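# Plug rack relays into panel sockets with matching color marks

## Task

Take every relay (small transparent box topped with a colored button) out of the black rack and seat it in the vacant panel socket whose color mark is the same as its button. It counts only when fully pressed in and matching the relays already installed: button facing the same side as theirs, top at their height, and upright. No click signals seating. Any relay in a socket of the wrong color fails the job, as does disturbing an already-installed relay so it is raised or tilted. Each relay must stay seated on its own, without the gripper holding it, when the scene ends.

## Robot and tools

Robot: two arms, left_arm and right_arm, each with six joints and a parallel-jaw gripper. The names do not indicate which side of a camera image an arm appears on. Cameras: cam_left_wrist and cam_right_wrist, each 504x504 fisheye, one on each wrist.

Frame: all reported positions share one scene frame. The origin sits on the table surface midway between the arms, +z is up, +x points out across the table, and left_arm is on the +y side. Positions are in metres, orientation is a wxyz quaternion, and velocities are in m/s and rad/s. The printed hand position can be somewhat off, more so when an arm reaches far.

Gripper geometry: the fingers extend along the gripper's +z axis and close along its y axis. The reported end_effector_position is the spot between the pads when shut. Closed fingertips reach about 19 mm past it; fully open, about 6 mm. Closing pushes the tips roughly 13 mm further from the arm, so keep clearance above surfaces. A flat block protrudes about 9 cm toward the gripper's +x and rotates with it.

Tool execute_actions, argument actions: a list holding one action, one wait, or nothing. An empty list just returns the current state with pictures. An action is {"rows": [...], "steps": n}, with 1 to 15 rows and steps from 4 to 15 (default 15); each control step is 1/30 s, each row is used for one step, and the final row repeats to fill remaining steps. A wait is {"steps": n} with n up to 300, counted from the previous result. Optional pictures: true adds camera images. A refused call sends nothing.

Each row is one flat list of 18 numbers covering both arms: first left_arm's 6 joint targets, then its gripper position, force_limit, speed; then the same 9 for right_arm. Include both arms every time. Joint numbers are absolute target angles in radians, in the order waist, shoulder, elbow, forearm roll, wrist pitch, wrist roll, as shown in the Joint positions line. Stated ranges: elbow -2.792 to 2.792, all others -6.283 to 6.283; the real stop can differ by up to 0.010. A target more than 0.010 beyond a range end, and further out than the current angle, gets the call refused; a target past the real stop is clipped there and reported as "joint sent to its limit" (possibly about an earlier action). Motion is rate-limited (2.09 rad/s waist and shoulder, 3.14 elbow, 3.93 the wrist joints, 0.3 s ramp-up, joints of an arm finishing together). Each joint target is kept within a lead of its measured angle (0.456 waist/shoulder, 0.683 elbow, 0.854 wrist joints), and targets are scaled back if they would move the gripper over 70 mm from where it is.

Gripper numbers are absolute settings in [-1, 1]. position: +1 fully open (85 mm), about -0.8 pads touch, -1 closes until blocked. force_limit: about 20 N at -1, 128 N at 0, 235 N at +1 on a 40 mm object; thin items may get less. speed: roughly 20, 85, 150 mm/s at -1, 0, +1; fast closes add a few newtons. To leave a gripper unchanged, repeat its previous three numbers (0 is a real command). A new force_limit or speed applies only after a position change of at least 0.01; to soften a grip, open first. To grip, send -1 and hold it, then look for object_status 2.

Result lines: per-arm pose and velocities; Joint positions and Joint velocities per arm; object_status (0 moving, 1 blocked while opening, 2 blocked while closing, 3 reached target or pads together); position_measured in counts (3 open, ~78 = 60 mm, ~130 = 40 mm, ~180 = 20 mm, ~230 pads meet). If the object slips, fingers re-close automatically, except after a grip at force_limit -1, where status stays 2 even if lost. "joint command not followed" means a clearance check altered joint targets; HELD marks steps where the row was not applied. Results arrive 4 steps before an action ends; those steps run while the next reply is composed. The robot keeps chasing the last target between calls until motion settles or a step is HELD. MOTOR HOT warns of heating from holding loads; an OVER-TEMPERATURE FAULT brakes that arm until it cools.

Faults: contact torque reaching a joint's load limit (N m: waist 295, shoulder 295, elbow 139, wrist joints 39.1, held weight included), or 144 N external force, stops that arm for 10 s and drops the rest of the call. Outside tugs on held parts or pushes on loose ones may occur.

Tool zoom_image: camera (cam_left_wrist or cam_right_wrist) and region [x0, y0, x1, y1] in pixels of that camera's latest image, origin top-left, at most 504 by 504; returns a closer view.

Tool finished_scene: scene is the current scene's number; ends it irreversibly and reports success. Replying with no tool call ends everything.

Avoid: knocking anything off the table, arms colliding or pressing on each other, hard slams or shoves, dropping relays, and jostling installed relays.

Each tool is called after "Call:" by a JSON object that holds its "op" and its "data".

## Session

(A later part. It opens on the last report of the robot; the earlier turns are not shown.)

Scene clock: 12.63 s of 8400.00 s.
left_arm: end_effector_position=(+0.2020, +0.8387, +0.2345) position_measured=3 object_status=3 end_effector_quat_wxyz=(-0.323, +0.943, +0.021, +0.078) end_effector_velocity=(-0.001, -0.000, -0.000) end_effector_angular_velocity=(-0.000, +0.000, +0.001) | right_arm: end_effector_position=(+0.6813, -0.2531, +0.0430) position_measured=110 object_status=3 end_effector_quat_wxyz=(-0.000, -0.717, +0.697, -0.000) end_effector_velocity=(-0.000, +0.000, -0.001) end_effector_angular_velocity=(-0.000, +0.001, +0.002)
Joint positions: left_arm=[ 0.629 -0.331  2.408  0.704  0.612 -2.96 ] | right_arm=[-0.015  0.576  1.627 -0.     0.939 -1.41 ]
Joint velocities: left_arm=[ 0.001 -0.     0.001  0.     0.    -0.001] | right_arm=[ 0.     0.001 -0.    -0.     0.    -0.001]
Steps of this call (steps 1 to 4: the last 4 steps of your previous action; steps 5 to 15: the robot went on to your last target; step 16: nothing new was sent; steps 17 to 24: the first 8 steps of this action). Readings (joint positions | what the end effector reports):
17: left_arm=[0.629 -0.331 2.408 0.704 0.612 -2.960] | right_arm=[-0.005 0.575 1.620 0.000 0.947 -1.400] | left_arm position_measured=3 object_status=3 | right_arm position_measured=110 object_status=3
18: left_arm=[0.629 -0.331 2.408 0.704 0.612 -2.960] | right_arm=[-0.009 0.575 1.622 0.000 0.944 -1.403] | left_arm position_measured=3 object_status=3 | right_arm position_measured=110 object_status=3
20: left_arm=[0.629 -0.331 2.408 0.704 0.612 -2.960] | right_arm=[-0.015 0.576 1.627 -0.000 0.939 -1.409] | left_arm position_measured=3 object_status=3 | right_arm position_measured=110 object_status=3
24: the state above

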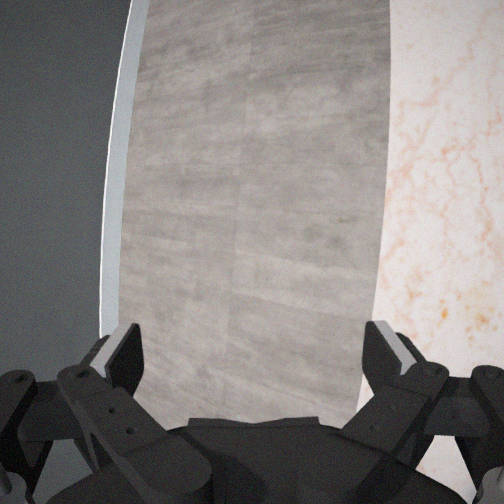

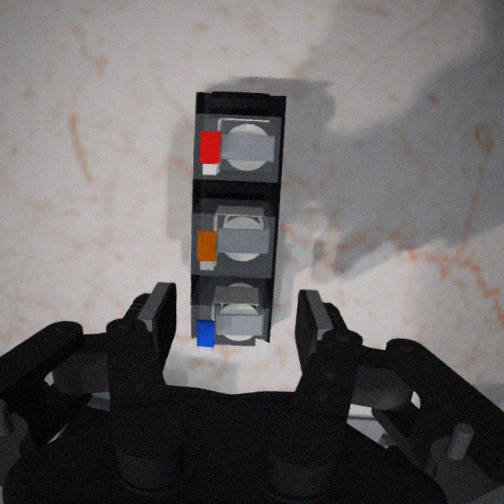

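Call:
{"op": "execute_actions", "data": {"actions": [{"rows":[[0.629,-0.331,2.408,0.704,0.612,-2.96,1,0,0,-0.0136,0.5779,1.6237,0,0.94,-1.4082,0.15,-0.5,0],[0.629,-0.331,2.408,0.704,0.612,-2.96,1,0,0,-0.0136,0.5779,1.6237,0,0.94,-1.4082,0.15,-0.5,0],[0.629,-0.331,2.408,0.704,0.612,-2.96,1,0,0,-0.0136,0.5779,1.6237,0,0.94,-1.4082,0.15,-0.5,0],[0.629,-0.331,2.408,0.704,0.612,-2.96,1,0,0,-0.0136,0.5779,1.6237,0,0.94,-1.4082,-1,-0.5,0]],"steps":15}]}}

Call:
{"op": "execute_actions", "data": {"actions": [{"steps":5}], "pictures": true}}

Scene clock: 13.37 s of 8400.00 s.
left_arm: end_effector_position=(+0.2020, +0.8387, +0.2345) position_measured=3 object_status=3 end_effector_quat_wxyz=(-0.323, +0.943, +0.021, +0.078) end_effector_velocity=(+0.000, +0.000, +0.000) end_effector_angular_velocity=(+0.000, -0.000, +0.000) | right_arm: end_effector_position=(+0.6823, -0.2515, +0.0430) position_measured=148 object_status=0 end_effector_quat_wxyz=(+0.000, -0.717, +0.697, -0.000) end_effector_velocity=(-0.000, +0.001, +0.001) end_effector_angular_velocity=(+0.000, -0.000, -0.000)
Joint positions: left_arm=[ 0.629 -0.331  2.408  0.704  0.612 -2.96 ] | right_arm=[-0.014  0.578  1.624  0.     0.94  -1.408]
Joint velocities: left_arm=[-0.     0.    -0.001  0.     0.001 -0.001] | right_arm=[ 0.001 -0.001 -0.     0.001  0.001  0.001]
Steps of this call (steps 1 to 4: the last 4 steps of your previous action; steps 5 to 11: the robot went on to your last target; steps 12 to 22: the first 11 steps of this action). Readings (joint positions | what the end effector reports):
12: left_arm=[0.629 -0.331 2.408 0.704 0.612 -2.960] | right_arm=[-0.015 0.576 1.627 -0.000 0.939 -1.410] | left_arm position_measured=3 object_status=3 | right_arm position_measured=110 object_status=3
13: left_arm=[0.629 -0.331 2.408 0.704 0.612 -2.960] | right_arm=[-0.014 0.577 1.625 0.000 0.939 -1.409] | left_arm position_measured=3 object_status=3 | right_arm position_measured=110 object_status=3
15: left_arm=[0.629 -0.331 2.408 0.704 0.612 -2.960] | right_arm=[-0.014 0.578 1.624 0.000 0.939 -1.409] | left_arm position_measured=3 object_status=3 | right_arm position_measured=110 object_status=0
19: left_arm=[0.629 -0.331 2.408 0.704 0.612 -2.960] | right_arm=[-0.014 0.578 1.624 0.000 0.940 -1.408] | left_arm position_measured=3 object_status=3 | right_arm position_measured=126 object_status=0
22: the state above

Scene clock: 13.53 s of 8400.00 s.
left_arm: end_effector_position=(+0.2020, +0.8387, +0.2345) position_measured=3 object_status=3 end_effector_quat_wxyz=(-0.323, +0.943, +0.021, +0.078) end_effector_velocity=(+0.000, -0.000, -0.000) end_effector_angular_velocity=(-0.000, -0.000, -0.001) | right_arm: end_effector_position=(+0.6824, -0.2515, +0.0430) position_measured=164 object_status=0 end_effector_quat_wxyz=(+0.000, -0.717, +0.697, -0.000) end_effector_velocity=(-0.000, +0.001, +0.000) end_effector_angular_velocity=(-0.000, -0.000, +0.001)
Joint positions: left_arm=[ 0.629 -0.331  2.408  0.704  0.612 -2.96 ] | right_arm=[-0.014  0.578  1.624  0.     0.94  -1.408]
Joint velocities: left_arm=[-0.    -0.     0.001 -0.    -0.001  0.   ] | right_arm=[ 0.001 -0.     0.    -0.     0.     0.   ]
Kept back: nothing.
Steps of this call (steps 1 to 4: the last 4 steps of your previous action; step 5: the robot went on to your last target). Readings (joint positions | what the end effector reports):
1: left_arm=[0.629 -0.331 2.408 0.704 0.612 -2.960] | right_arm=[-0.014 0.578 1.624 0.000 0.940 -1.408] | left_arm position_measured=3 object_status=3 | right_arm position_measured=155 object_status=0
2: left_arm=[0.629 -0.331 2.408 0.704 0.612 -2.960] | right_arm=[-0.014 0.578 1.624 0.000 0.940 -1.408] | left_arm position_measured=3 object_status=3 | right_arm position_measured=162 object_status=0
4: left_arm=[0.629 -0.331 2.408 0.704 0.612 -2.960] | right_arm=[-0.014 0.578 1.624 0.000 0.940 -1.408] | left_arm position_measured=3 object_status=3 | right_arm position_measured=164 object_status=0
5: the state above

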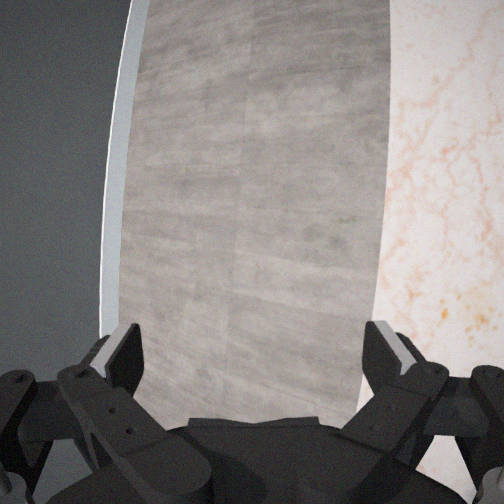

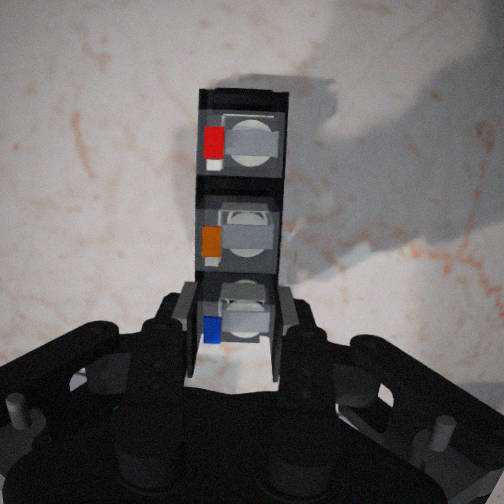

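Call:
{"op": "execute_actions", "data": {"actions": [{"rows":[[0.629,-0.331,2.408,0.704,0.612,-2.96,1,0,0,-0.0136,0.5573,1.6111,0,0.9732,-1.4082,-1,-0.5,0],[0.629,-0.331,2.408,0.704,0.612,-2.96,1,0,0,-0.0136,0.5573,1.6111,0,0.9732,-1.4082,-1,-0.5,0],[0.629,-0.331,2.408,0.704,0.612,-2.96,1,0,0,-0.0136,0.5573,1.6111,0,0.9732,-1.4082,-1,-0.5,0],[0.629,-0.331,2.408,0.704,0.612,-2.96,1,0,0,-0.0136,0.5573,1.6111,0,0.9732,-1.4082,-1,-0.5,0],[0.629,-0.331,2.408,0.704,0.612,-2.96,1,0,0,-0.0136,0.5573,1.6111,0,0.9732,-1.4082,-1,-0.5,0],[0.629,-0.331,2.408,0.704,0.612,-2.96,1,0,0,-0.0136,0.5105,1.5731,0,1.058,-1.4082,-1,-0.5,0]],"steps":15}], "pictures": true}}

Scene clock: 14.17 s of 8400.00 s.
left_arm: end_effector_position=(+0.2020, +0.8387, +0.2345) position_measured=3 object_status=3 end_effector_quat_wxyz=(-0.323, +0.943, +0.021, +0.078) end_effector_velocity=(+0.000, -0.000, +0.000) end_effector_angular_velocity=(+0.000, -0.001, -0.001) | right_arm: end_effector_position=(+0.6828, -0.2514, +0.1205) position_measured=164 object_status=2 end_effector_quat_wxyz=(+0.001, -0.717, +0.697, -0.001) end_effector_velocity=(-0.018, -0.005, +0.033) end_effector_angular_velocity=(-0.005, +0.030, -0.002)
Joint positions: left_arm=[ 0.629 -0.331  2.408  0.704  0.612 -2.96 ] | right_arm=[-0.014  0.51   1.573  0.     1.057 -1.408]
Joint velocities: left_arm=[-0.001 -0.    -0.     0.    -0.    -0.   ] | right_arm=[-0.002 -0.04  -0.003  0.001  0.074 -0.   ]
Steps of this call (steps 1 to 8: the robot went on to your last target; steps 9 to 19: the first 11 steps of this action). Readings (joint positions | what the end effector reports):
9: left_arm=[0.629 -0.331 2.408 0.704 0.612 -2.960] | right_arm=[-0.014 0.578 1.624 0.000 0.940 -1.408] | left_arm position_measured=3 object_status=3 | right_arm position_measured=164 object_status=2
10: left_arm=[0.629 -0.331 2.408 0.704 0.612 -2.960] | right_arm=[-0.014 0.575 1.622 -0.000 0.946 -1.408] | left_arm position_measured=3 object_status=3 | right_arm position_measured=164 object_status=2
12: left_arm=[0.629 -0.331 2.408 0.704 0.612 -2.960] | right_arm=[-0.014 0.559 1.611 0.000 0.971 -1.408] | left_arm position_measured=3 object_status=3 | right_arm position_measured=164 object_status=2
16: left_arm=[0.629 -0.331 2.408 0.704 0.612 -2.960] | right_arm=[-0.014 0.544 1.600 -0.000 1.000 -1.408] | left_arm position_measured=3 object_status=3 | right_arm position_measured=164 object_status=2
19: the state above

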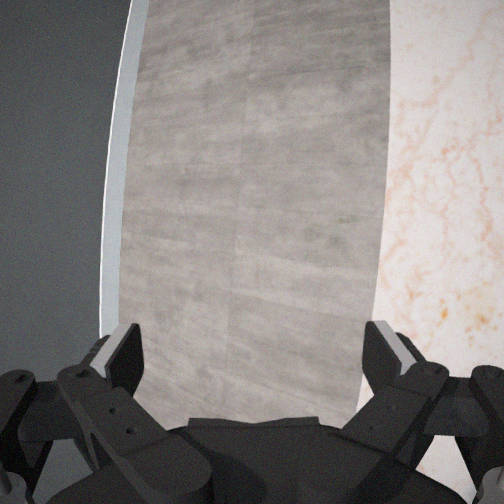

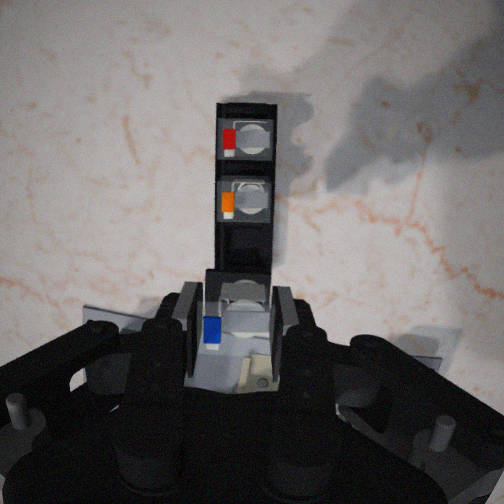

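Call:
{"op": "execute_actions", "data": {"actions": [{"rows":[[0.629,-0.331,2.408,0.704,0.612,-2.96,1,0,0,-0.0136,0.475,1.5731,0,1.0935,-1.6,-1,-0.5,0],[0.629,-0.331,2.408,0.704,0.612,-2.96,1,0,0,-0.0136,0.475,1.5731,0,1.0935,-1.6,-1,-0.5,0],[0.629,-0.331,2.408,0.704,0.612,-2.96,1,0,0,-0.0136,0.475,1.5731,0,1.0935,-1.6,-1,-0.5,0],[0.629,-0.331,2.408,0.704,0.612,-2.96,1,0,0,-0.0136,0.475,1.5731,0,1.0935,-1.6,-1,-0.5,0],[0.629,-0.331,2.408,0.704,0.612,-2.96,1,0,0,0.2137,0.5675,1.4003,0,1.1738,-4.2089,-1,-0.5,0]],"steps":15}]}}

Call:
{"op": "execute_actions", "data": {"actions": [{"steps":32}], "pictures": true}}

Scene clock: 14.93 s of 8400.00 s.
left_arm: end_effector_position=(+0.2020, +0.8387, +0.2345) position_measured=3 object_status=3 end_effector_quat_wxyz=(-0.323, +0.943, +0.021, +0.078) end_effector_velocity=(+0.000, -0.000, -0.000) end_effector_angular_velocity=(+0.000, +0.000, -0.001) | right_arm: end_effector_position=(+0.6790, -0.1933, +0.1496) position_measured=164 object_status=2 end_effector_quat_wxyz=(+0.001, +0.888, -0.460, -0.001) end_effector_velocity=(+0.024, +0.404, +0.028) end_effector_angular_velocity=(+0.007, +0.003, +2.722)
Joint positions: left_arm=[ 0.629 -0.331  2.408  0.704  0.612 -2.96 ] | right_arm=[ 0.059  0.508  1.518 -0.     1.119 -1.922]
Joint velocities: left_arm=[-0.     0.    -0.    -0.    -0.001  0.001] | right_arm=[ 0.479  0.191 -0.36  -0.     0.17  -2.243]
Steps of this call (steps 1 to 4: the last 4 steps of your previous action; steps 5 to 12: the robot went on to your last target; steps 13 to 23: the first 11 steps of this action). Readings (joint positions | what the end effector reports):
13: left_arm=[0.629 -0.331 2.408 0.704 0.612 -2.960] | right_arm=[-0.014 0.510 1.573 0.000 1.058 -1.408] | left_arm position_measured=3 object_status=3 | right_arm position_measured=164 object_status=2
14: left_arm=[0.629 -0.331 2.408 0.704 0.612 -2.960] | right_arm=[-0.014 0.510 1.573 -0.000 1.059 -1.415] | left_arm position_measured=3 object_status=3 | right_arm position_measured=164 object_status=2
16: left_arm=[0.629 -0.331 2.408 0.704 0.612 -2.960] | right_arm=[-0.014 0.500 1.573 -0.000 1.070 -1.471] | left_arm position_measured=3 object_status=3 | right_arm position_measured=164 object_status=2
20: left_arm=[0.629 -0.331 2.408 0.704 0.612 -2.960] | right_arm=[0.005 0.488 1.559 -0.000 1.101 -1.708] | left_arm position_measured=3 object_status=3 | right_arm position_measured=164 object_status=2
23: the state above

Scene clock: 16.00 s of 8400.00 s.
left_arm: end_effector_position=(+0.2020, +0.8387, +0.2345) position_measured=3 object_status=3 end_effector_quat_wxyz=(-0.323, +0.943, +0.021, +0.078) end_effector_velocity=(-0.000, -0.001, -0.001) end_effector_angular_velocity=(-0.001, +0.002, -0.001) | right_arm: end_effector_position=(+0.6749, -0.0591, +0.1600) position_measured=164 object_status=2 end_effector_quat_wxyz=(-0.000, +0.737, +0.676, -0.000) end_effector_velocity=(-0.000, +0.000, -0.001) end_effector_angular_velocity=(-0.000, +0.002, +0.001)
Joint positions: left_arm=[ 0.629 -0.331  2.408  0.704  0.612 -2.96 ] | right_arm=[ 0.214  0.567  1.4   -0.     1.174 -4.209]
Joint velocities: left_arm=[-0.001 -0.     0.001 -0.     0.001  0.   ] | right_arm=[ 0.     0.002  0.     0.001 -0.    -0.001]
Kept back: nothing.
Steps of this call (steps 1 to 4: the last 4 steps of your previous action; steps 5 to 32: the robot went on to your last target). Readings (joint positions | what the end effector reports):
1: left_arm=[0.629 -0.331 2.408 0.704 0.612 -2.960] | right_arm=[0.075 0.514 1.506 -0.000 1.125 -2.001] | left_arm position_measured=3 object_status=3 | right_arm position_measured=164 object_status=2
2: left_arm=[0.629 -0.331 2.408 0.704 0.612 -2.960] | right_arm=[0.090 0.520 1.494 -0.000 1.130 -2.085] | left_arm position_measured=3 object_status=3 | right_arm position_measured=164 object_status=2
4: left_arm=[0.629 -0.331 2.408 0.704 0.612 -2.960] | right_arm=[0.119 0.531 1.472 -0.000 1.141 -2.270] | left_arm position_measured=3 object_status=3 | right_arm position_measured=164 object_status=2
8: left_arm=[0.629 -0.331 2.408 0.704 0.612 -2.960] | right_arm=[0.169 0.550 1.434 -0.000 1.158 -2.735] | left_arm position_measured=3 object_status=3 | right_arm position_measured=164 object_status=2
32: the state above

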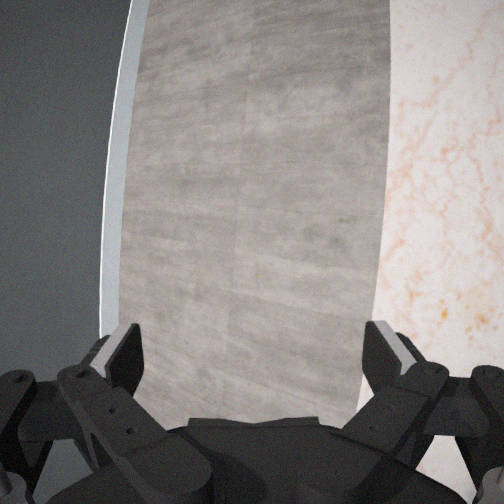

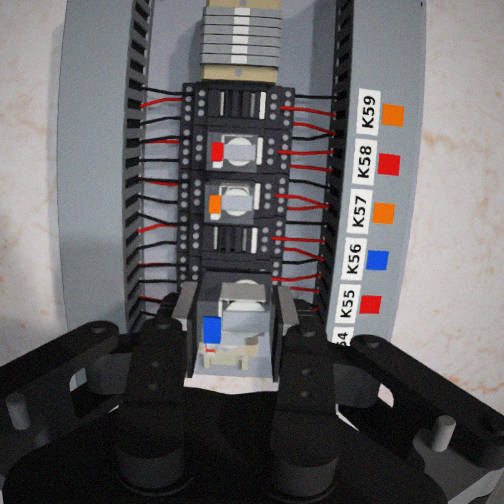

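Call:
{"op": "execute_actions", "data": {"actions": [{"rows":[[0.629,-0.331,2.408,0.704,0.612,-2.96,1,0,0,0.2194,0.5789,1.4302,0,1.1325,-4.2032,-1,-0.5,0]],"steps":14}], "pictures": true}}

Call:
{"op": "zoom_image", "data": {"camera": "cam_right_wrist", "region": [140,120,340,380]}}

Scene clock: 16.80 s of 8400.00 s.
left_arm: end_effector_position=(+0.2020, +0.8387, +0.2345) position_measured=3 object_status=3 end_effector_quat_wxyz=(-0.323, +0.943, +0.021, +0.078) end_effector_velocity=(-0.000, -0.000, -0.001) end_effector_angular_velocity=(-0.001, +0.000, +0.001) | right_arm: end_effector_position=(+0.6696, -0.0561, +0.1348) position_measured=164 object_status=2 end_effector_quat_wxyz=(-0.000, +0.737, +0.676, -0.000) end_effector_velocity=(+0.001, +0.000, +0.003) end_effector_angular_velocity=(+0.002, -0.005, -0.001)
Joint positions: left_arm=[ 0.629 -0.331  2.408  0.704  0.612 -2.96 ] | right_arm=[ 0.219  0.579  1.43  -0.     1.133 -4.203]
Joint velocities: left_arm=[-0.     0.     0.001 -0.     0.    -0.001] | right_arm=[ 0.    -0.004 -0.     0.    -0.001  0.001]
Steps of this call (steps 1 to 14: the robot went on to your last target; steps 15 to 24: the first 10 steps of this action). Readings (joint positions | what the end effector reports):
15: left_arm=[0.629 -0.331 2.408 0.704 0.612 -2.960] | right_arm=[0.214 0.568 1.400 0.000 1.174 -4.209] | left_arm position_measured=3 object_status=3 | right_arm position_measured=164 object_status=2
16: left_arm=[0.629 -0.331 2.408 0.704 0.612 -2.960] | right_arm=[0.215 0.569 1.405 0.000 1.167 -4.209] | left_arm position_measured=3 object_status=3 | right_arm position_measured=164 object_status=2
18: left_arm=[0.629 -0.331 2.408 0.704 0.612 -2.960] | right_arm=[0.219 0.579 1.429 0.000 1.136 -4.204] | left_arm position_measured=3 object_status=3 | right_arm position_measured=164 object_status=2
22: left_arm=[0.629 -0.331 2.408 0.704 0.612 -2.960] | right_arm=[0.219 0.579 1.430 -0.000 1.133 -4.203] | left_arm position_measured=3 object_status=3 | right_arm position_measured=164 object_status=2
24: the state above

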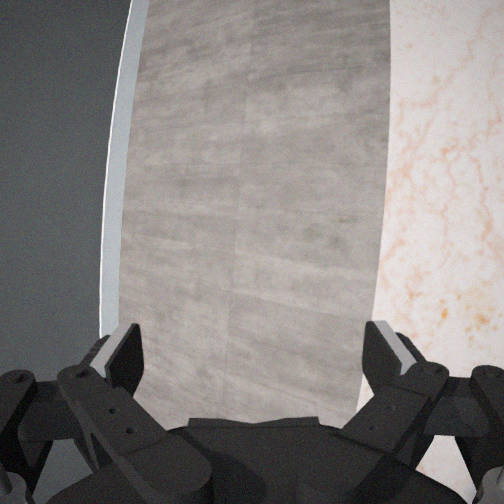

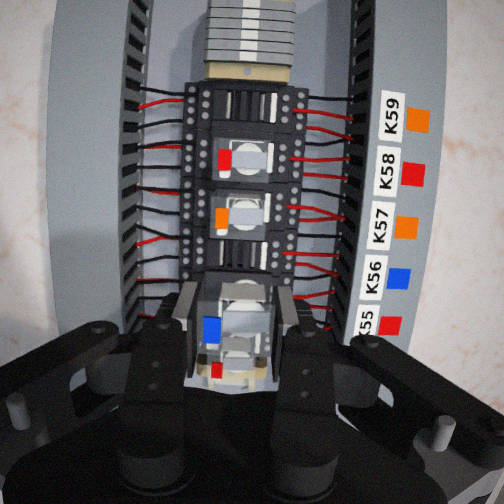

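Region (140, 120, 340, 380) of cam_right_wrist's 504x504 image, scaled by 1.938, with more detail than that image has; it fills the left 388 columns of this view, and the rest is white.

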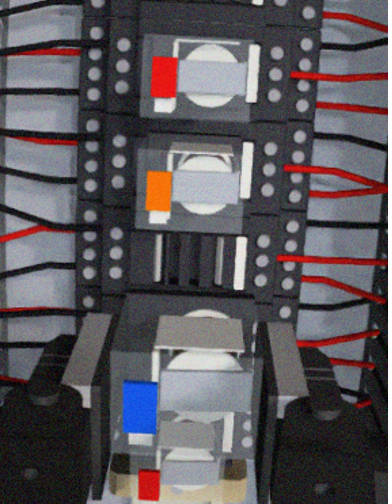

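Call:
{"op": "execute_actions", "data": {"actions": [{"rows":[[0.629,-0.331,2.408,0.704,0.612,-2.96,1,0,0,0.2187,0.6058,1.465,0,1.0708,-4.2039,-1,-0.5,0]],"steps":15}], "pictures": true}}

Call:
{"op": "zoom_image", "data": {"camera": "cam_right_wrist", "region": [140,160,340,380]}}

Scene clock: 18.07 s of 8400.00 s.
left_arm: end_effector_position=(+0.2020, +0.8387, +0.2345) position_measured=3 object_status=3 end_effector_quat_wxyz=(-0.323, +0.943, +0.021, +0.078) end_effector_velocity=(-0.001, +0.000, -0.000) end_effector_angular_velocity=(-0.000, +0.001, +0.002) | right_arm: end_effector_position=(+0.6684, -0.0574, +0.0950) position_measured=164 object_status=2 end_effector_quat_wxyz=(+0.000, +0.737, +0.676, +0.000) end_effector_velocity=(-0.001, -0.000, -0.000) end_effector_angular_velocity=(+0.001, +0.001, +0.000)
Joint positions: left_arm=[ 0.629 -0.331  2.408  0.704  0.612 -2.96 ] | right_arm=[ 0.219  0.606  1.465 -0.     1.071 -4.204]
Joint velocities: left_arm=[ 0.002  0.    -0.     0.     0.001 -0.   ] | right_arm=[-0.    -0.001  0.002  0.001 -0.    -0.001]
Steps of this call (steps 1 to 4: the last 4 steps of your previous action; steps 5 to 15: the robot went on to your last target; steps 16 to 27: nothing new was sent; steps 28 to 38: the first 11 steps of this action). Readings (joint positions | what the end effector reports):
28: left_arm=[0.629 -0.331 2.408 0.704 0.612 -2.960] | right_arm=[0.219 0.579 1.430 0.000 1.132 -4.203] | left_arm position_measured=3 object_status=3 | right_arm position_measured=164 object_status=2
29: left_arm=[0.629 -0.331 2.408 0.704 0.612 -2.960] | right_arm=[0.219 0.581 1.434 0.000 1.125 -4.203] | left_arm position_measured=3 object_status=3 | right_arm position_measured=164 object_status=2
31: left_arm=[0.629 -0.331 2.408 0.704 0.612 -2.960] | right_arm=[0.219 0.600 1.459 0.000 1.083 -4.203] | left_arm position_measured=3 object_status=3 | right_arm position_measured=164 object_status=2
35: left_arm=[0.629 -0.331 2.408 0.704 0.612 -2.960] | right_arm=[0.219 0.606 1.465 -0.000 1.071 -4.204] | left_arm position_measured=3 object_status=3 | right_arm position_measured=164 object_status=2
38: the state above

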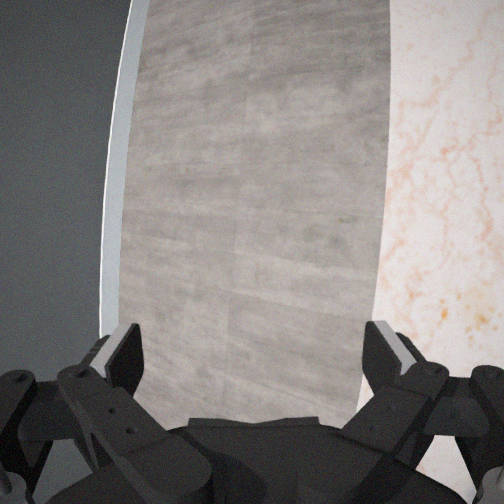

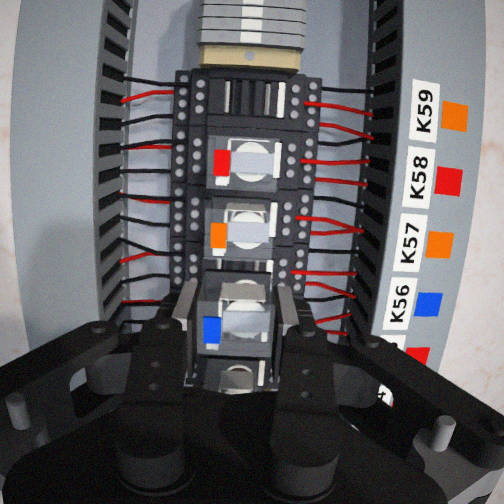

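Region (140, 160, 340, 380) of cam_right_wrist's 504x504 image, scaled by 2.291, with more detail than that image has; it fills the left 458 columns of this view, and the rest is white.

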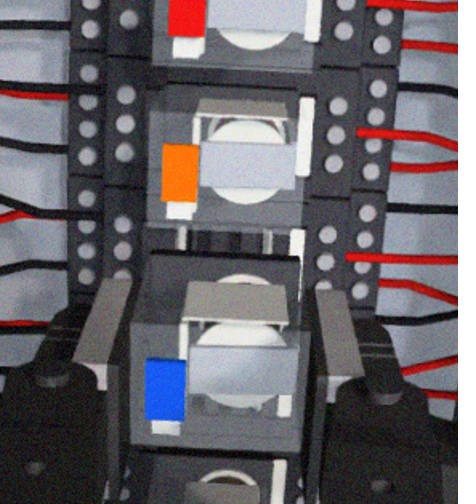

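Call:
{"op": "execute_actions", "data": {"actions": [{"rows":[[0.629,-0.331,2.408,0.704,0.612,-2.96,1,0,0,0.217,0.6114,1.4758,0,1.0544,-4.2056,-1,-0.5,0]],"steps":12}], "pictures": true}}

Call:
{"op": "zoom_image", "data": {"camera": "cam_right_wrist", "region": [140,160,340,380]}}

Scene clock: 18.80 s of 8400.00 s.
left_arm: end_effector_position=(+0.2020, +0.8387, +0.2345) position_measured=3 object_status=3 end_effector_quat_wxyz=(-0.323, +0.943, +0.021, +0.078) end_effector_velocity=(+0.000, -0.000, +0.000) end_effector_angular_velocity=(+0.000, -0.000, -0.001) | right_arm: end_effector_position=(+0.6674, -0.0593, +0.0850) position_measured=164 object_status=2 end_effector_quat_wxyz=(-0.000, +0.737, +0.676, +0.000) end_effector_velocity=(+0.000, -0.001, -0.001) end_effector_angular_velocity=(-0.000, +0.001, -0.002)
Joint positions: left_arm=[ 0.629 -0.331  2.408  0.704  0.612 -2.96 ] | right_arm=[ 0.217  0.611  1.476  0.     1.054 -4.206]
Joint velocities: left_arm=[-0.001 -0.    -0.     0.     0.    -0.   ] | right_arm=[-0.002  0.001  0.     0.    -0.    -0.   ]
Steps of this call (steps 1 to 4: the last 4 steps of your previous action; steps 5 to 14: the robot went on to your last target; steps 15 to 22: the first 8 steps of this action). Readings (joint positions | what the end effector reports):
15: left_arm=[0.629 -0.331 2.408 0.704 0.612 -2.960] | right_arm=[0.219 0.606 1.465 0.000 1.071 -4.204] | left_arm position_measured=3 object_status=3 | right_arm position_measured=164 object_status=2
16: left_arm=[0.629 -0.331 2.408 0.704 0.612 -2.960] | right_arm=[0.218 0.607 1.469 0.000 1.064 -4.205] | left_arm position_measured=3 object_status=3 | right_arm position_measured=164 object_status=2
18: left_arm=[0.629 -0.331 2.408 0.704 0.612 -2.960] | right_arm=[0.217 0.611 1.476 0.000 1.055 -4.206] | left_arm position_measured=3 object_status=3 | right_arm position_measured=164 object_status=2
22: the state above

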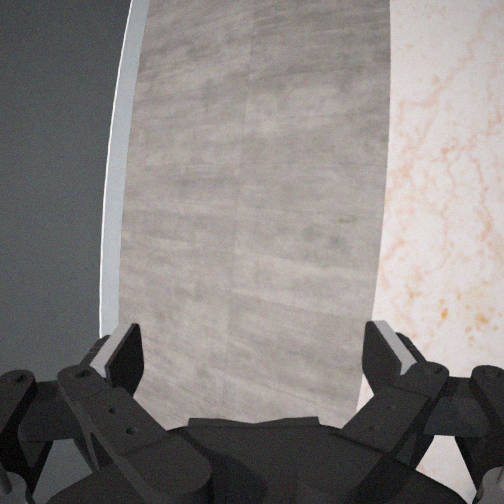

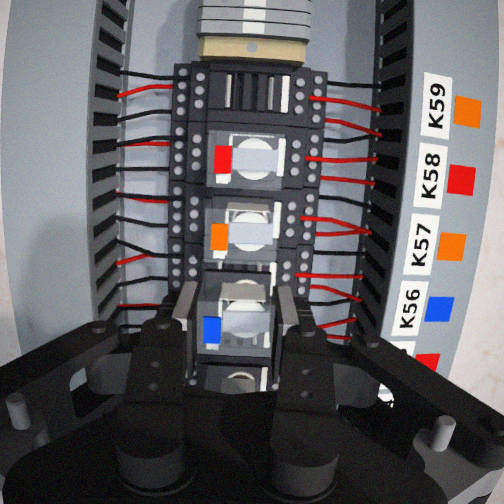

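Region (140, 160, 340, 380) of cam_right_wrist's 504x504 image, scaled by 2.291, with more detail than that image has; it fills the left 458 columns of this view, and the rest is white.

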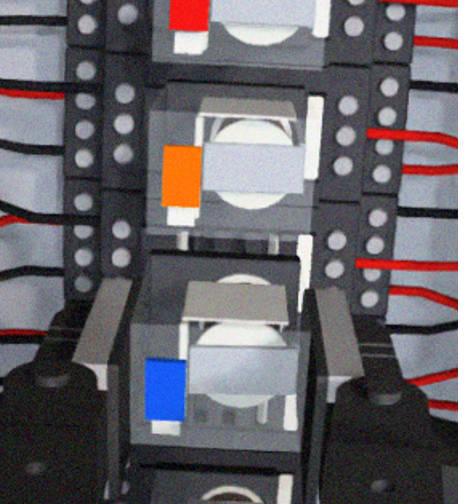

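Call:
{"op": "execute_actions", "data": {"actions": [{"rows":[[0.629,-0.331,2.408,0.704,0.612,-2.96,1,0,0,0.217,0.6155,1.479,0,1.0471,-4.2056,-1,-0.5,0],[0.629,-0.331,2.408,0.704,0.612,-2.96,1,0,0,0.217,0.6155,1.479,0,1.0471,-4.2056,-1,-0.5,0],[0.629,-0.331,2.408,0.704,0.612,-2.96,1,0,0,0.217,0.6155,1.479,0,1.0471,-4.2056,-1,-0.5,0],[0.629,-0.331,2.408,0.704,0.612,-2.96,1,0,0,0.217,0.6188,1.4816,0,1.0412,-4.2056,-1,-0.5,0],[0.629,-0.331,2.408,0.704,0.612,-2.96,1,0,0,0.217,0.6188,1.4816,0,1.0412,-4.2056,-1,-0.5,0],[0.629,-0.331,2.408,0.704,0.612,-2.96,1,0,0,0.217,0.6188,1.4816,0,1.0412,-4.2056,-1,-0.5,0],[0.629,-0.331,2.408,0.704,0.612,-2.96,1,0,0,0.217,0.622,1.4842,0,1.0354,-4.2056,-1,-0.5,0]],"steps":15}], "pictures": true}}

Call:
{"op": "zoom_image", "data": {"camera": "cam_right_wrist", "region": [140,160,340,380]}}

Scene clock: 19.47 s of 8400.00 s.
left_arm: end_effector_position=(+0.2020, +0.8387, +0.2345) position_measured=3 object_status=3 end_effector_quat_wxyz=(-0.323, +0.943, +0.021, +0.078) end_effector_velocity=(-0.000, +0.000, -0.000) end_effector_angular_velocity=(-0.000, +0.001, +0.000) | right_arm: end_effector_position=(+0.6673, -0.0595, +0.0718) position_measured=164 object_status=2 end_effector_quat_wxyz=(-0.000, +0.737, +0.676, -0.000) end_effector_velocity=(+0.000, +0.000, -0.000) end_effector_angular_velocity=(-0.000, +0.000, +0.000)
Joint positions: left_arm=[ 0.629 -0.331  2.408  0.704  0.612 -2.96 ] | right_arm=[ 0.217  0.622  1.484 -0.     1.035 -4.206]
Joint velocities: left_arm=[0.001 0.    0.    0.    0.    0.001] | right_arm=[ 0.  0. -0.  0. -0. -0.]
Steps of this call (steps 1 to 4: the last 4 steps of your previous action; steps 5 to 9: the robot went on to your last target; steps 10 to 20: the first 11 steps of this action). Readings (joint positions | what the end effector reports):
10: left_arm=[0.629 -0.331 2.408 0.704 0.612 -2.960] | right_arm=[0.217 0.611 1.476 0.000 1.054 -4.206] | left_arm position_measured=3 object_status=3 | right_arm position_measured=164 object_status=2
11: left_arm=[0.629 -0.331 2.408 0.704 0.612 -2.960] | right_arm=[0.217 0.613 1.477 0.000 1.050 -4.206] | left_arm position_measured=3 object_status=3 | right_arm position_measured=164 object_status=2
13: left_arm=[0.629 -0.331 2.408 0.704 0.612 -2.960] | right_arm=[0.217 0.616 1.479 -0.000 1.047 -4.206] | left_arm position_measured=3 object_status=3 | right_arm position_measured=164 object_status=2
17: left_arm=[0.629 -0.331 2.408 0.704 0.612 -2.960] | right_arm=[0.217 0.620 1.483 -0.000 1.038 -4.206] | left_arm position_measured=3 object_status=3 | right_arm position_measured=164 object_status=2
20: the state above

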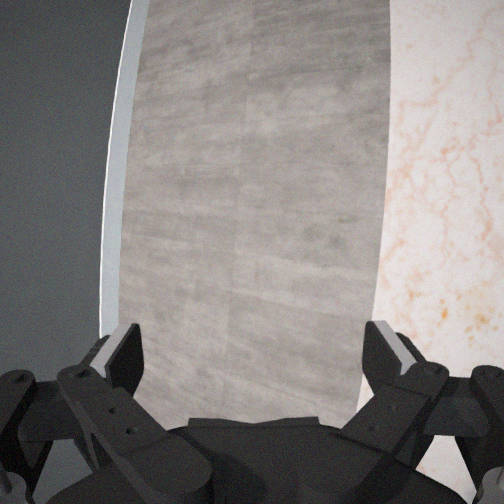

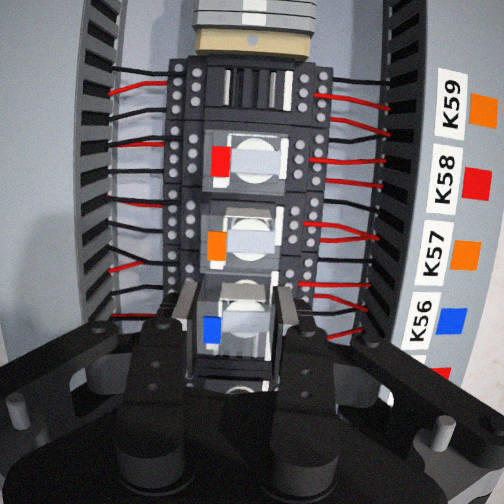

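Region (140, 160, 340, 380) of cam_right_wrist's 504x504 image, scaled by 2.291, with more detail than that image has; it fills the left 458 columns of this view, and the rest is white.

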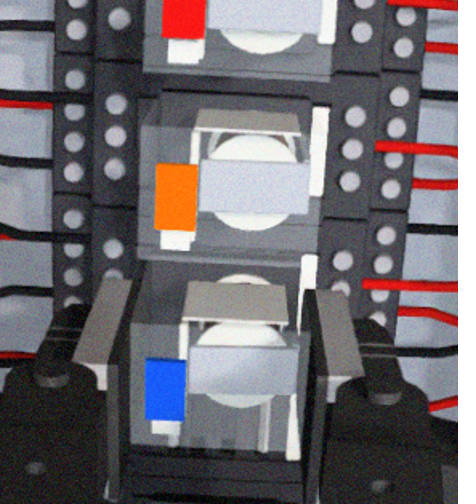

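Call:
{"op": "execute_actions", "data": {"actions": [{"rows":[[0.629,-0.331,2.408,0.704,0.612,-2.96,1,0,0,0.217,0.6245,1.4862,0,1.031,-4.2056,-1,-0.5,0],[0.629,-0.331,2.408,0.704,0.612,-2.96,1,0,0,0.217,0.6245,1.4862,0,1.031,-4.2056,-1,-0.5,0],[0.629,-0.331,2.408,0.704,0.612,-2.96,1,0,0,0.217,0.6245,1.4862,0,1.031,-4.2056,-1,-0.5,0],[0.629,-0.331,2.408,0.704,0.612,-2.96,1,0,0,0.217,0.6269,1.4881,0,1.0266,-4.2056,-1,-0.5,0]],"steps":12}], "pictures": true}}

Call:
{"op": "zoom_image", "data": {"camera": "cam_right_wrist", "region": [140,160,340,380]}}

Scene clock: 19.97 s of 8400.00 s.
left_arm: end_effector_position=(+0.2020, +0.8387, +0.2345) position_measured=3 object_status=3 end_effector_quat_wxyz=(-0.323, +0.943, +0.021, +0.078) end_effector_velocity=(-0.000, +0.001, +0.001) end_effector_angular_velocity=(+0.001, -0.001, +0.000) | right_arm: end_effector_position=(+0.6675, -0.0593, +0.0664) position_measured=164 object_status=2 end_effector_quat_wxyz=(+0.000, +0.737, +0.676, +0.000) end_effector_velocity=(-0.001, +0.000, -0.000) end_effector_angular_velocity=(+0.000, -0.001, +0.001)
Joint positions: left_arm=[ 0.629 -0.331  2.408  0.704  0.612 -2.96 ] | right_arm=[ 0.217  0.627  1.488  0.     1.027 -4.206]
Joint velocities: left_arm=[ 0.002 -0.    -0.001 -0.    -0.001  0.001] | right_arm=[ 0.001 -0.001  0.002 -0.    -0.002 -0.   ]
Steps of this call (steps 1 to 4: the last 4 steps of your previous action; steps 5 to 7: the robot went on to your last target; steps 8 to 15: the first 8 steps of this action). Readings (joint positions | what the end effector reports):
8: left_arm=[0.629 -0.331 2.408 0.704 0.612 -2.960] | right_arm=[0.217 0.622 1.484 -0.000 1.035 -4.206] | left_arm position_measured=3 object_status=3 | right_arm position_measured=164 object_status=2
9: left_arm=[0.629 -0.331 2.408 0.704 0.612 -2.960] | right_arm=[0.217 0.623 1.485 0.000 1.033 -4.206] | left_arm position_measured=3 object_status=3 | right_arm position_measured=164 object_status=2
11: left_arm=[0.629 -0.331 2.408 0.704 0.612 -2.960] | right_arm=[0.217 0.624 1.486 0.000 1.031 -4.206] | left_arm position_measured=3 object_status=3 | right_arm position_measured=164 object_status=2
15: the state above

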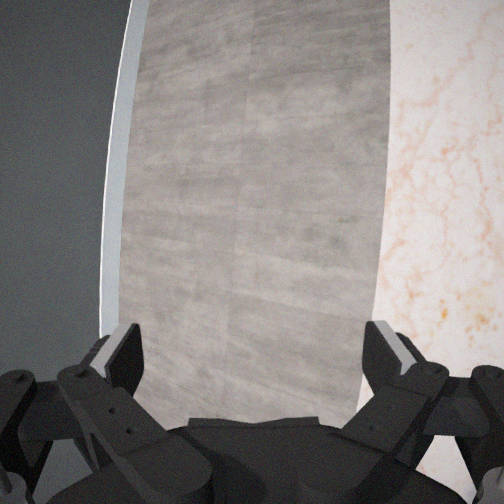

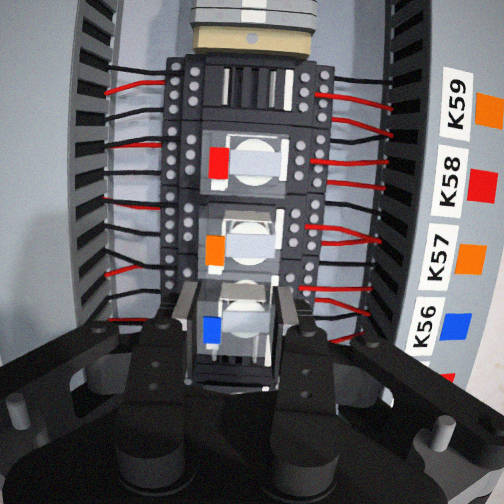

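Region (140, 160, 340, 380) of cam_right_wrist's 504x504 image, scaled by 2.291, with more detail than that image has; it fills the left 458 columns of this view, and the rest is white.

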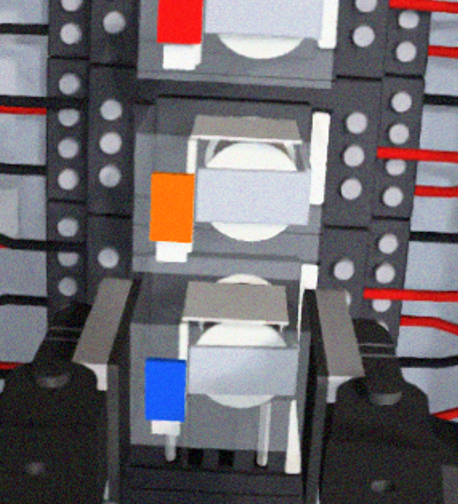

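Call:
{"op": "execute_actions", "data": {"actions": [{"rows":[[0.629,-0.331,2.408,0.704,0.612,-2.96,1,0,0,0.217,0.6281,1.4891,0,1.0244,-4.2056,-1,-0.5,0],[0.629,-0.331,2.408,0.704,0.612,-2.96,1,0,0,0.217,0.6281,1.4891,0,1.0244,-4.2056,-1,-0.5,0],[0.629,-0.331,2.408,0.704,0.612,-2.96,1,0,0,0.217,0.6281,1.4891,0,1.0244,-4.2056,-1,-0.5,0],[0.629,-0.331,2.408,0.704,0.612,-2.96,1,0,0,0.217,0.6293,1.4901,0,1.0222,-4.2056,-1,-0.5,0]],"steps":12}], "pictures": true}}

Call:
{"op": "zoom_image", "data": {"camera": "cam_right_wrist", "region": [140,160,340,380]}}

Scene clock: 20.47 s of 8400.00 s.
left_arm: end_effector_position=(+0.2020, +0.8387, +0.2345) position_measured=3 object_status=3 end_effector_quat_wxyz=(-0.323, +0.943, +0.021, +0.078) end_effector_velocity=(-0.000, +0.000, +0.000) end_effector_angular_velocity=(+0.000, -0.000, -0.001) | right_arm: end_effector_position=(+0.6674, -0.0594, +0.0633) position_measured=164 object_status=2 end_effector_quat_wxyz=(+0.000, +0.737, +0.676, +0.000) end_effector_velocity=(-0.000, +0.001, +0.001) end_effector_angular_velocity=(+0.000, -0.002, +0.001)
Joint positions: left_arm=[ 0.629 -0.331  2.408  0.704  0.612 -2.96 ] | right_arm=[ 0.217  0.629  1.49  -0.     1.022 -4.206]
Joint velocities: left_arm=[ 0.001 -0.     0.    -0.    -0.001  0.001] | right_arm=[ 0.001 -0.001  0.    -0.    -0.    -0.   ]
Steps of this call (steps 1 to 4: the last 4 steps of your previous action; steps 5 to 7: the robot went on to your last target; steps 8 to 15: the first 8 steps of this action). Readings (joint positions | what the end effector reports):
8: left_arm=[0.629 -0.331 2.408 0.704 0.612 -2.960] | right_arm=[0.217 0.627 1.488 0.000 1.026 -4.206] | left_arm position_measured=3 object_status=3 | right_arm position_measured=164 object_status=2
9: left_arm=[0.629 -0.331 2.408 0.704 0.612 -2.960] | right_arm=[0.217 0.628 1.489 0.000 1.025 -4.206] | left_arm position_measured=3 object_status=3 | right_arm position_measured=164 object_status=2
11: left_arm=[0.629 -0.331 2.408 0.704 0.612 -2.960] | right_arm=[0.217 0.628 1.489 -0.000 1.024 -4.206] | left_arm position_measured=3 object_status=3 | right_arm position_measured=164 object_status=2
15: the state above

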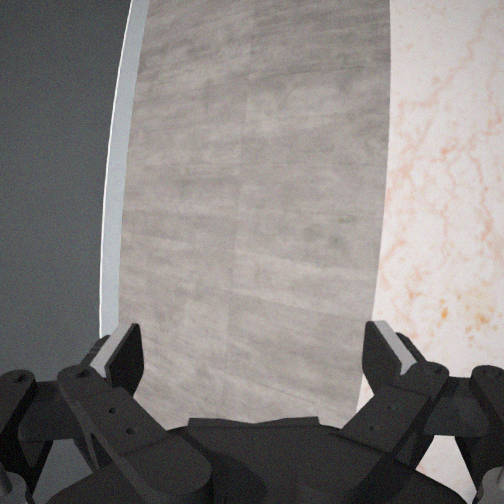

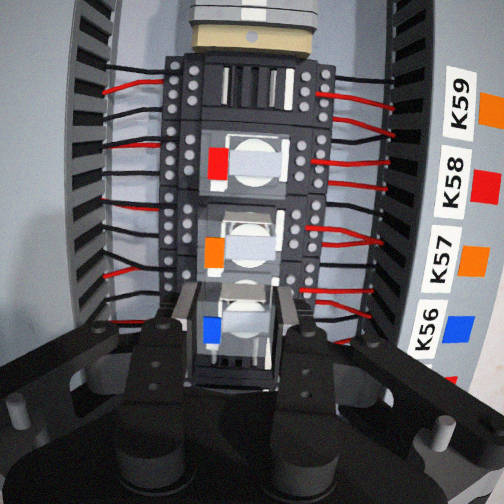

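Region (140, 160, 340, 380) of cam_right_wrist's 504x504 image, scaled by 2.291, with more detail than that image has; it fills the left 458 columns of this view, and the rest is white.

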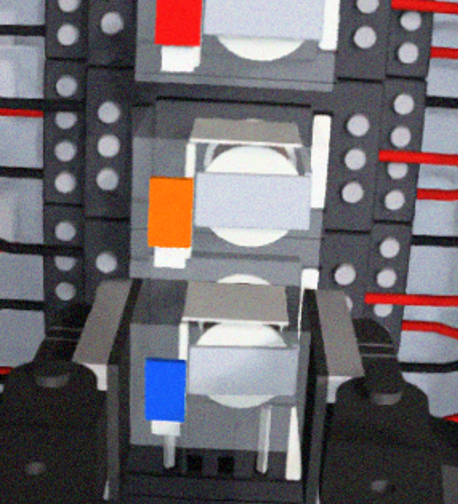

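Call:
{"op": "execute_actions", "data": {"actions": [{"rows":[[0.629,-0.331,2.408,0.704,0.612,-2.96,1,0,0,0.217,0.6305,1.4911,0,1.02,-4.2056,-1,-0.5,0],[0.629,-0.331,2.408,0.704,0.612,-2.96,1,0,0,0.217,0.6305,1.4911,0,1.02,-4.2056,-1,-0.5,0],[0.629,-0.331,2.408,0.704,0.612,-2.96,1,0,0,0.217,0.6305,1.4911,0,1.02,-4.2056,-1,-0.5,0],[0.629,-0.331,2.408,0.704,0.612,-2.96,1,0,0,0.217,0.6317,1.4921,0,1.0178,-4.2056,-1,-0.5,0]],"steps":12}], "pictures": true}}

Call:
{"op": "zoom_image", "data": {"camera": "cam_right_wrist", "region": [140,160,340,380]}}

Scene clock: 30.90 s of 8400.00 s.
left_arm: end_effector_position=(+0.2020, +0.8387, +0.2345) position_measured=3 object_status=3 end_effector_quat_wxyz=(-0.323, +0.943, +0.021, +0.078) end_effector_velocity=(-0.000, +0.001, +0.001) end_effector_angular_velocity=(+0.001, -0.001, +0.002) | right_arm: end_effector_position=(+0.6679, -0.0592, +0.0637) position_measured=164 object_status=2 end_effector_quat_wxyz=(+0.000, +0.737, +0.676, +0.001) end_effector_velocity=(+0.000, -0.000, -0.002) end_effector_angular_velocity=(-0.000, +0.002, -0.001)
Joint positions: left_arm=[ 0.629 -0.331  2.408  0.704  0.612 -2.96 ] | right_arm=[ 0.217  0.629  1.49  -0.     1.021 -4.206]
Joint velocities: left_arm=[ 0.002 -0.    -0.001  0.    -0.    -0.   ] | right_arm=[-0.001  0.002 -0.     0.001  0.    -0.   ]
FORCE FAULT: contact force on the right arm reached its limit, and that arm stopped for 10 seconds. The contact can be on any part of that arm, not only on its tool. That arm's remaining commands of this call were not run. That arm holds still and accepts commands again. Move the arm away from the contact; if what it grips holds it there, let go first. Pushing or pulling that hard again can fault the arm again.
Kept back: nothing.
The stop of the right arm began at step 13 of this call (marked STOPPED below). From that step on that arm followed nothing that you had sent. 7 of its steps, steps kept back included, did not run and will not run. The other arm was sent all steps of this action in this call, none kept back. Nothing is kept back now, and the robot has no last target.
Steps of this call (steps 1 to 4: the last 4 steps of your previous action; steps 5 to 7: the robot went on to your last target; steps 8 to 15: the first 8 steps of this action; steps 16 to 19: the last 4 steps of this action, not kept back; steps 20 to 313: the stop continued). Readings (joint positions | what the end effector reports):
8: left_arm=[0.629 -0.331 2.408 0.704 0.612 -2.960] | right_arm=[0.217 0.629 1.490 -0.000 1.022 -4.206] | left_arm position_measured=3 object_status=3 | right_arm position_measured=164 object_status=2
9: left_arm=[0.629 -0.331 2.408 0.704 0.612 -2.960] | right_arm=[0.217 0.630 1.490 -0.000 1.021 -4.206] | left_arm position_measured=3 object_status=3 | right_arm position_measured=164 object_status=2
11: left_arm=[0.629 -0.331 2.408 0.704 0.612 -2.960] | right_arm=[0.217 0.630 1.491 -0.000 1.020 -4.206] | left_arm position_measured=3 object_status=3 | right_arm position_measured=164 object_status=2
13: left_arm=[0.629 -0.331 2.408 0.704 0.612 -2.960] | right_arm=[0.217 0.629 1.490 -0.000 1.021 -4.206] | left_arm position_measured=3 object_status=3 | right_arm position_measured=164 object_status=2 STOPPED (the right arm)
15: left_arm=[0.629 -0.331 2.408 0.704 0.612 -2.960] | right_arm=[0.217 0.629 1.490 -0.000 1.021 -4.206] | left_arm position_measured=3 object_status=3 | right_arm position_measured=164 object_status=2
313: the state above

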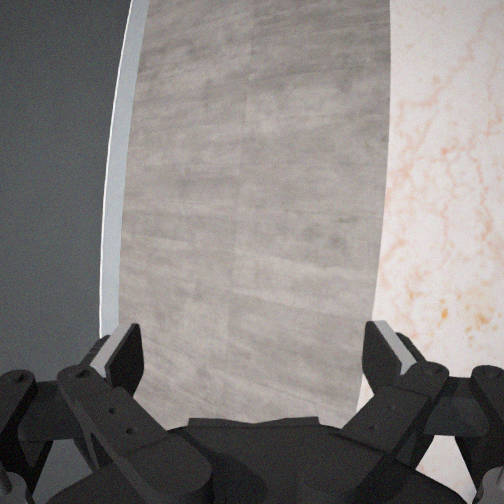

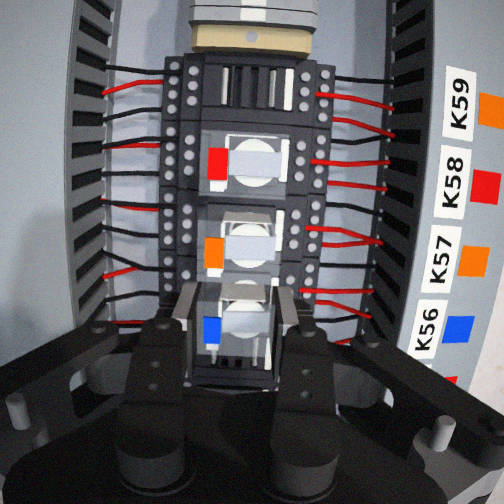

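Region (140, 160, 340, 380) of cam_right_wrist's 504x504 image, scaled by 2.291, with more detail than that image has; it fills the left 458 columns of this view, and the rest is white.

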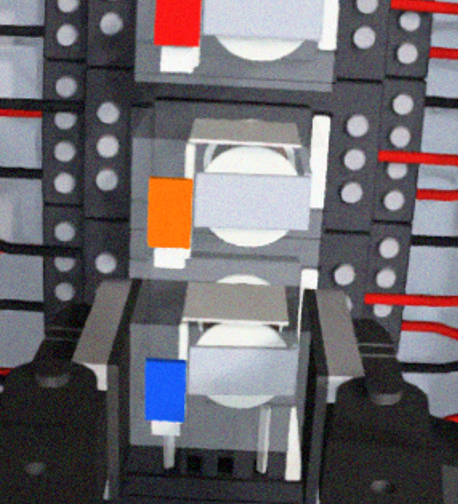

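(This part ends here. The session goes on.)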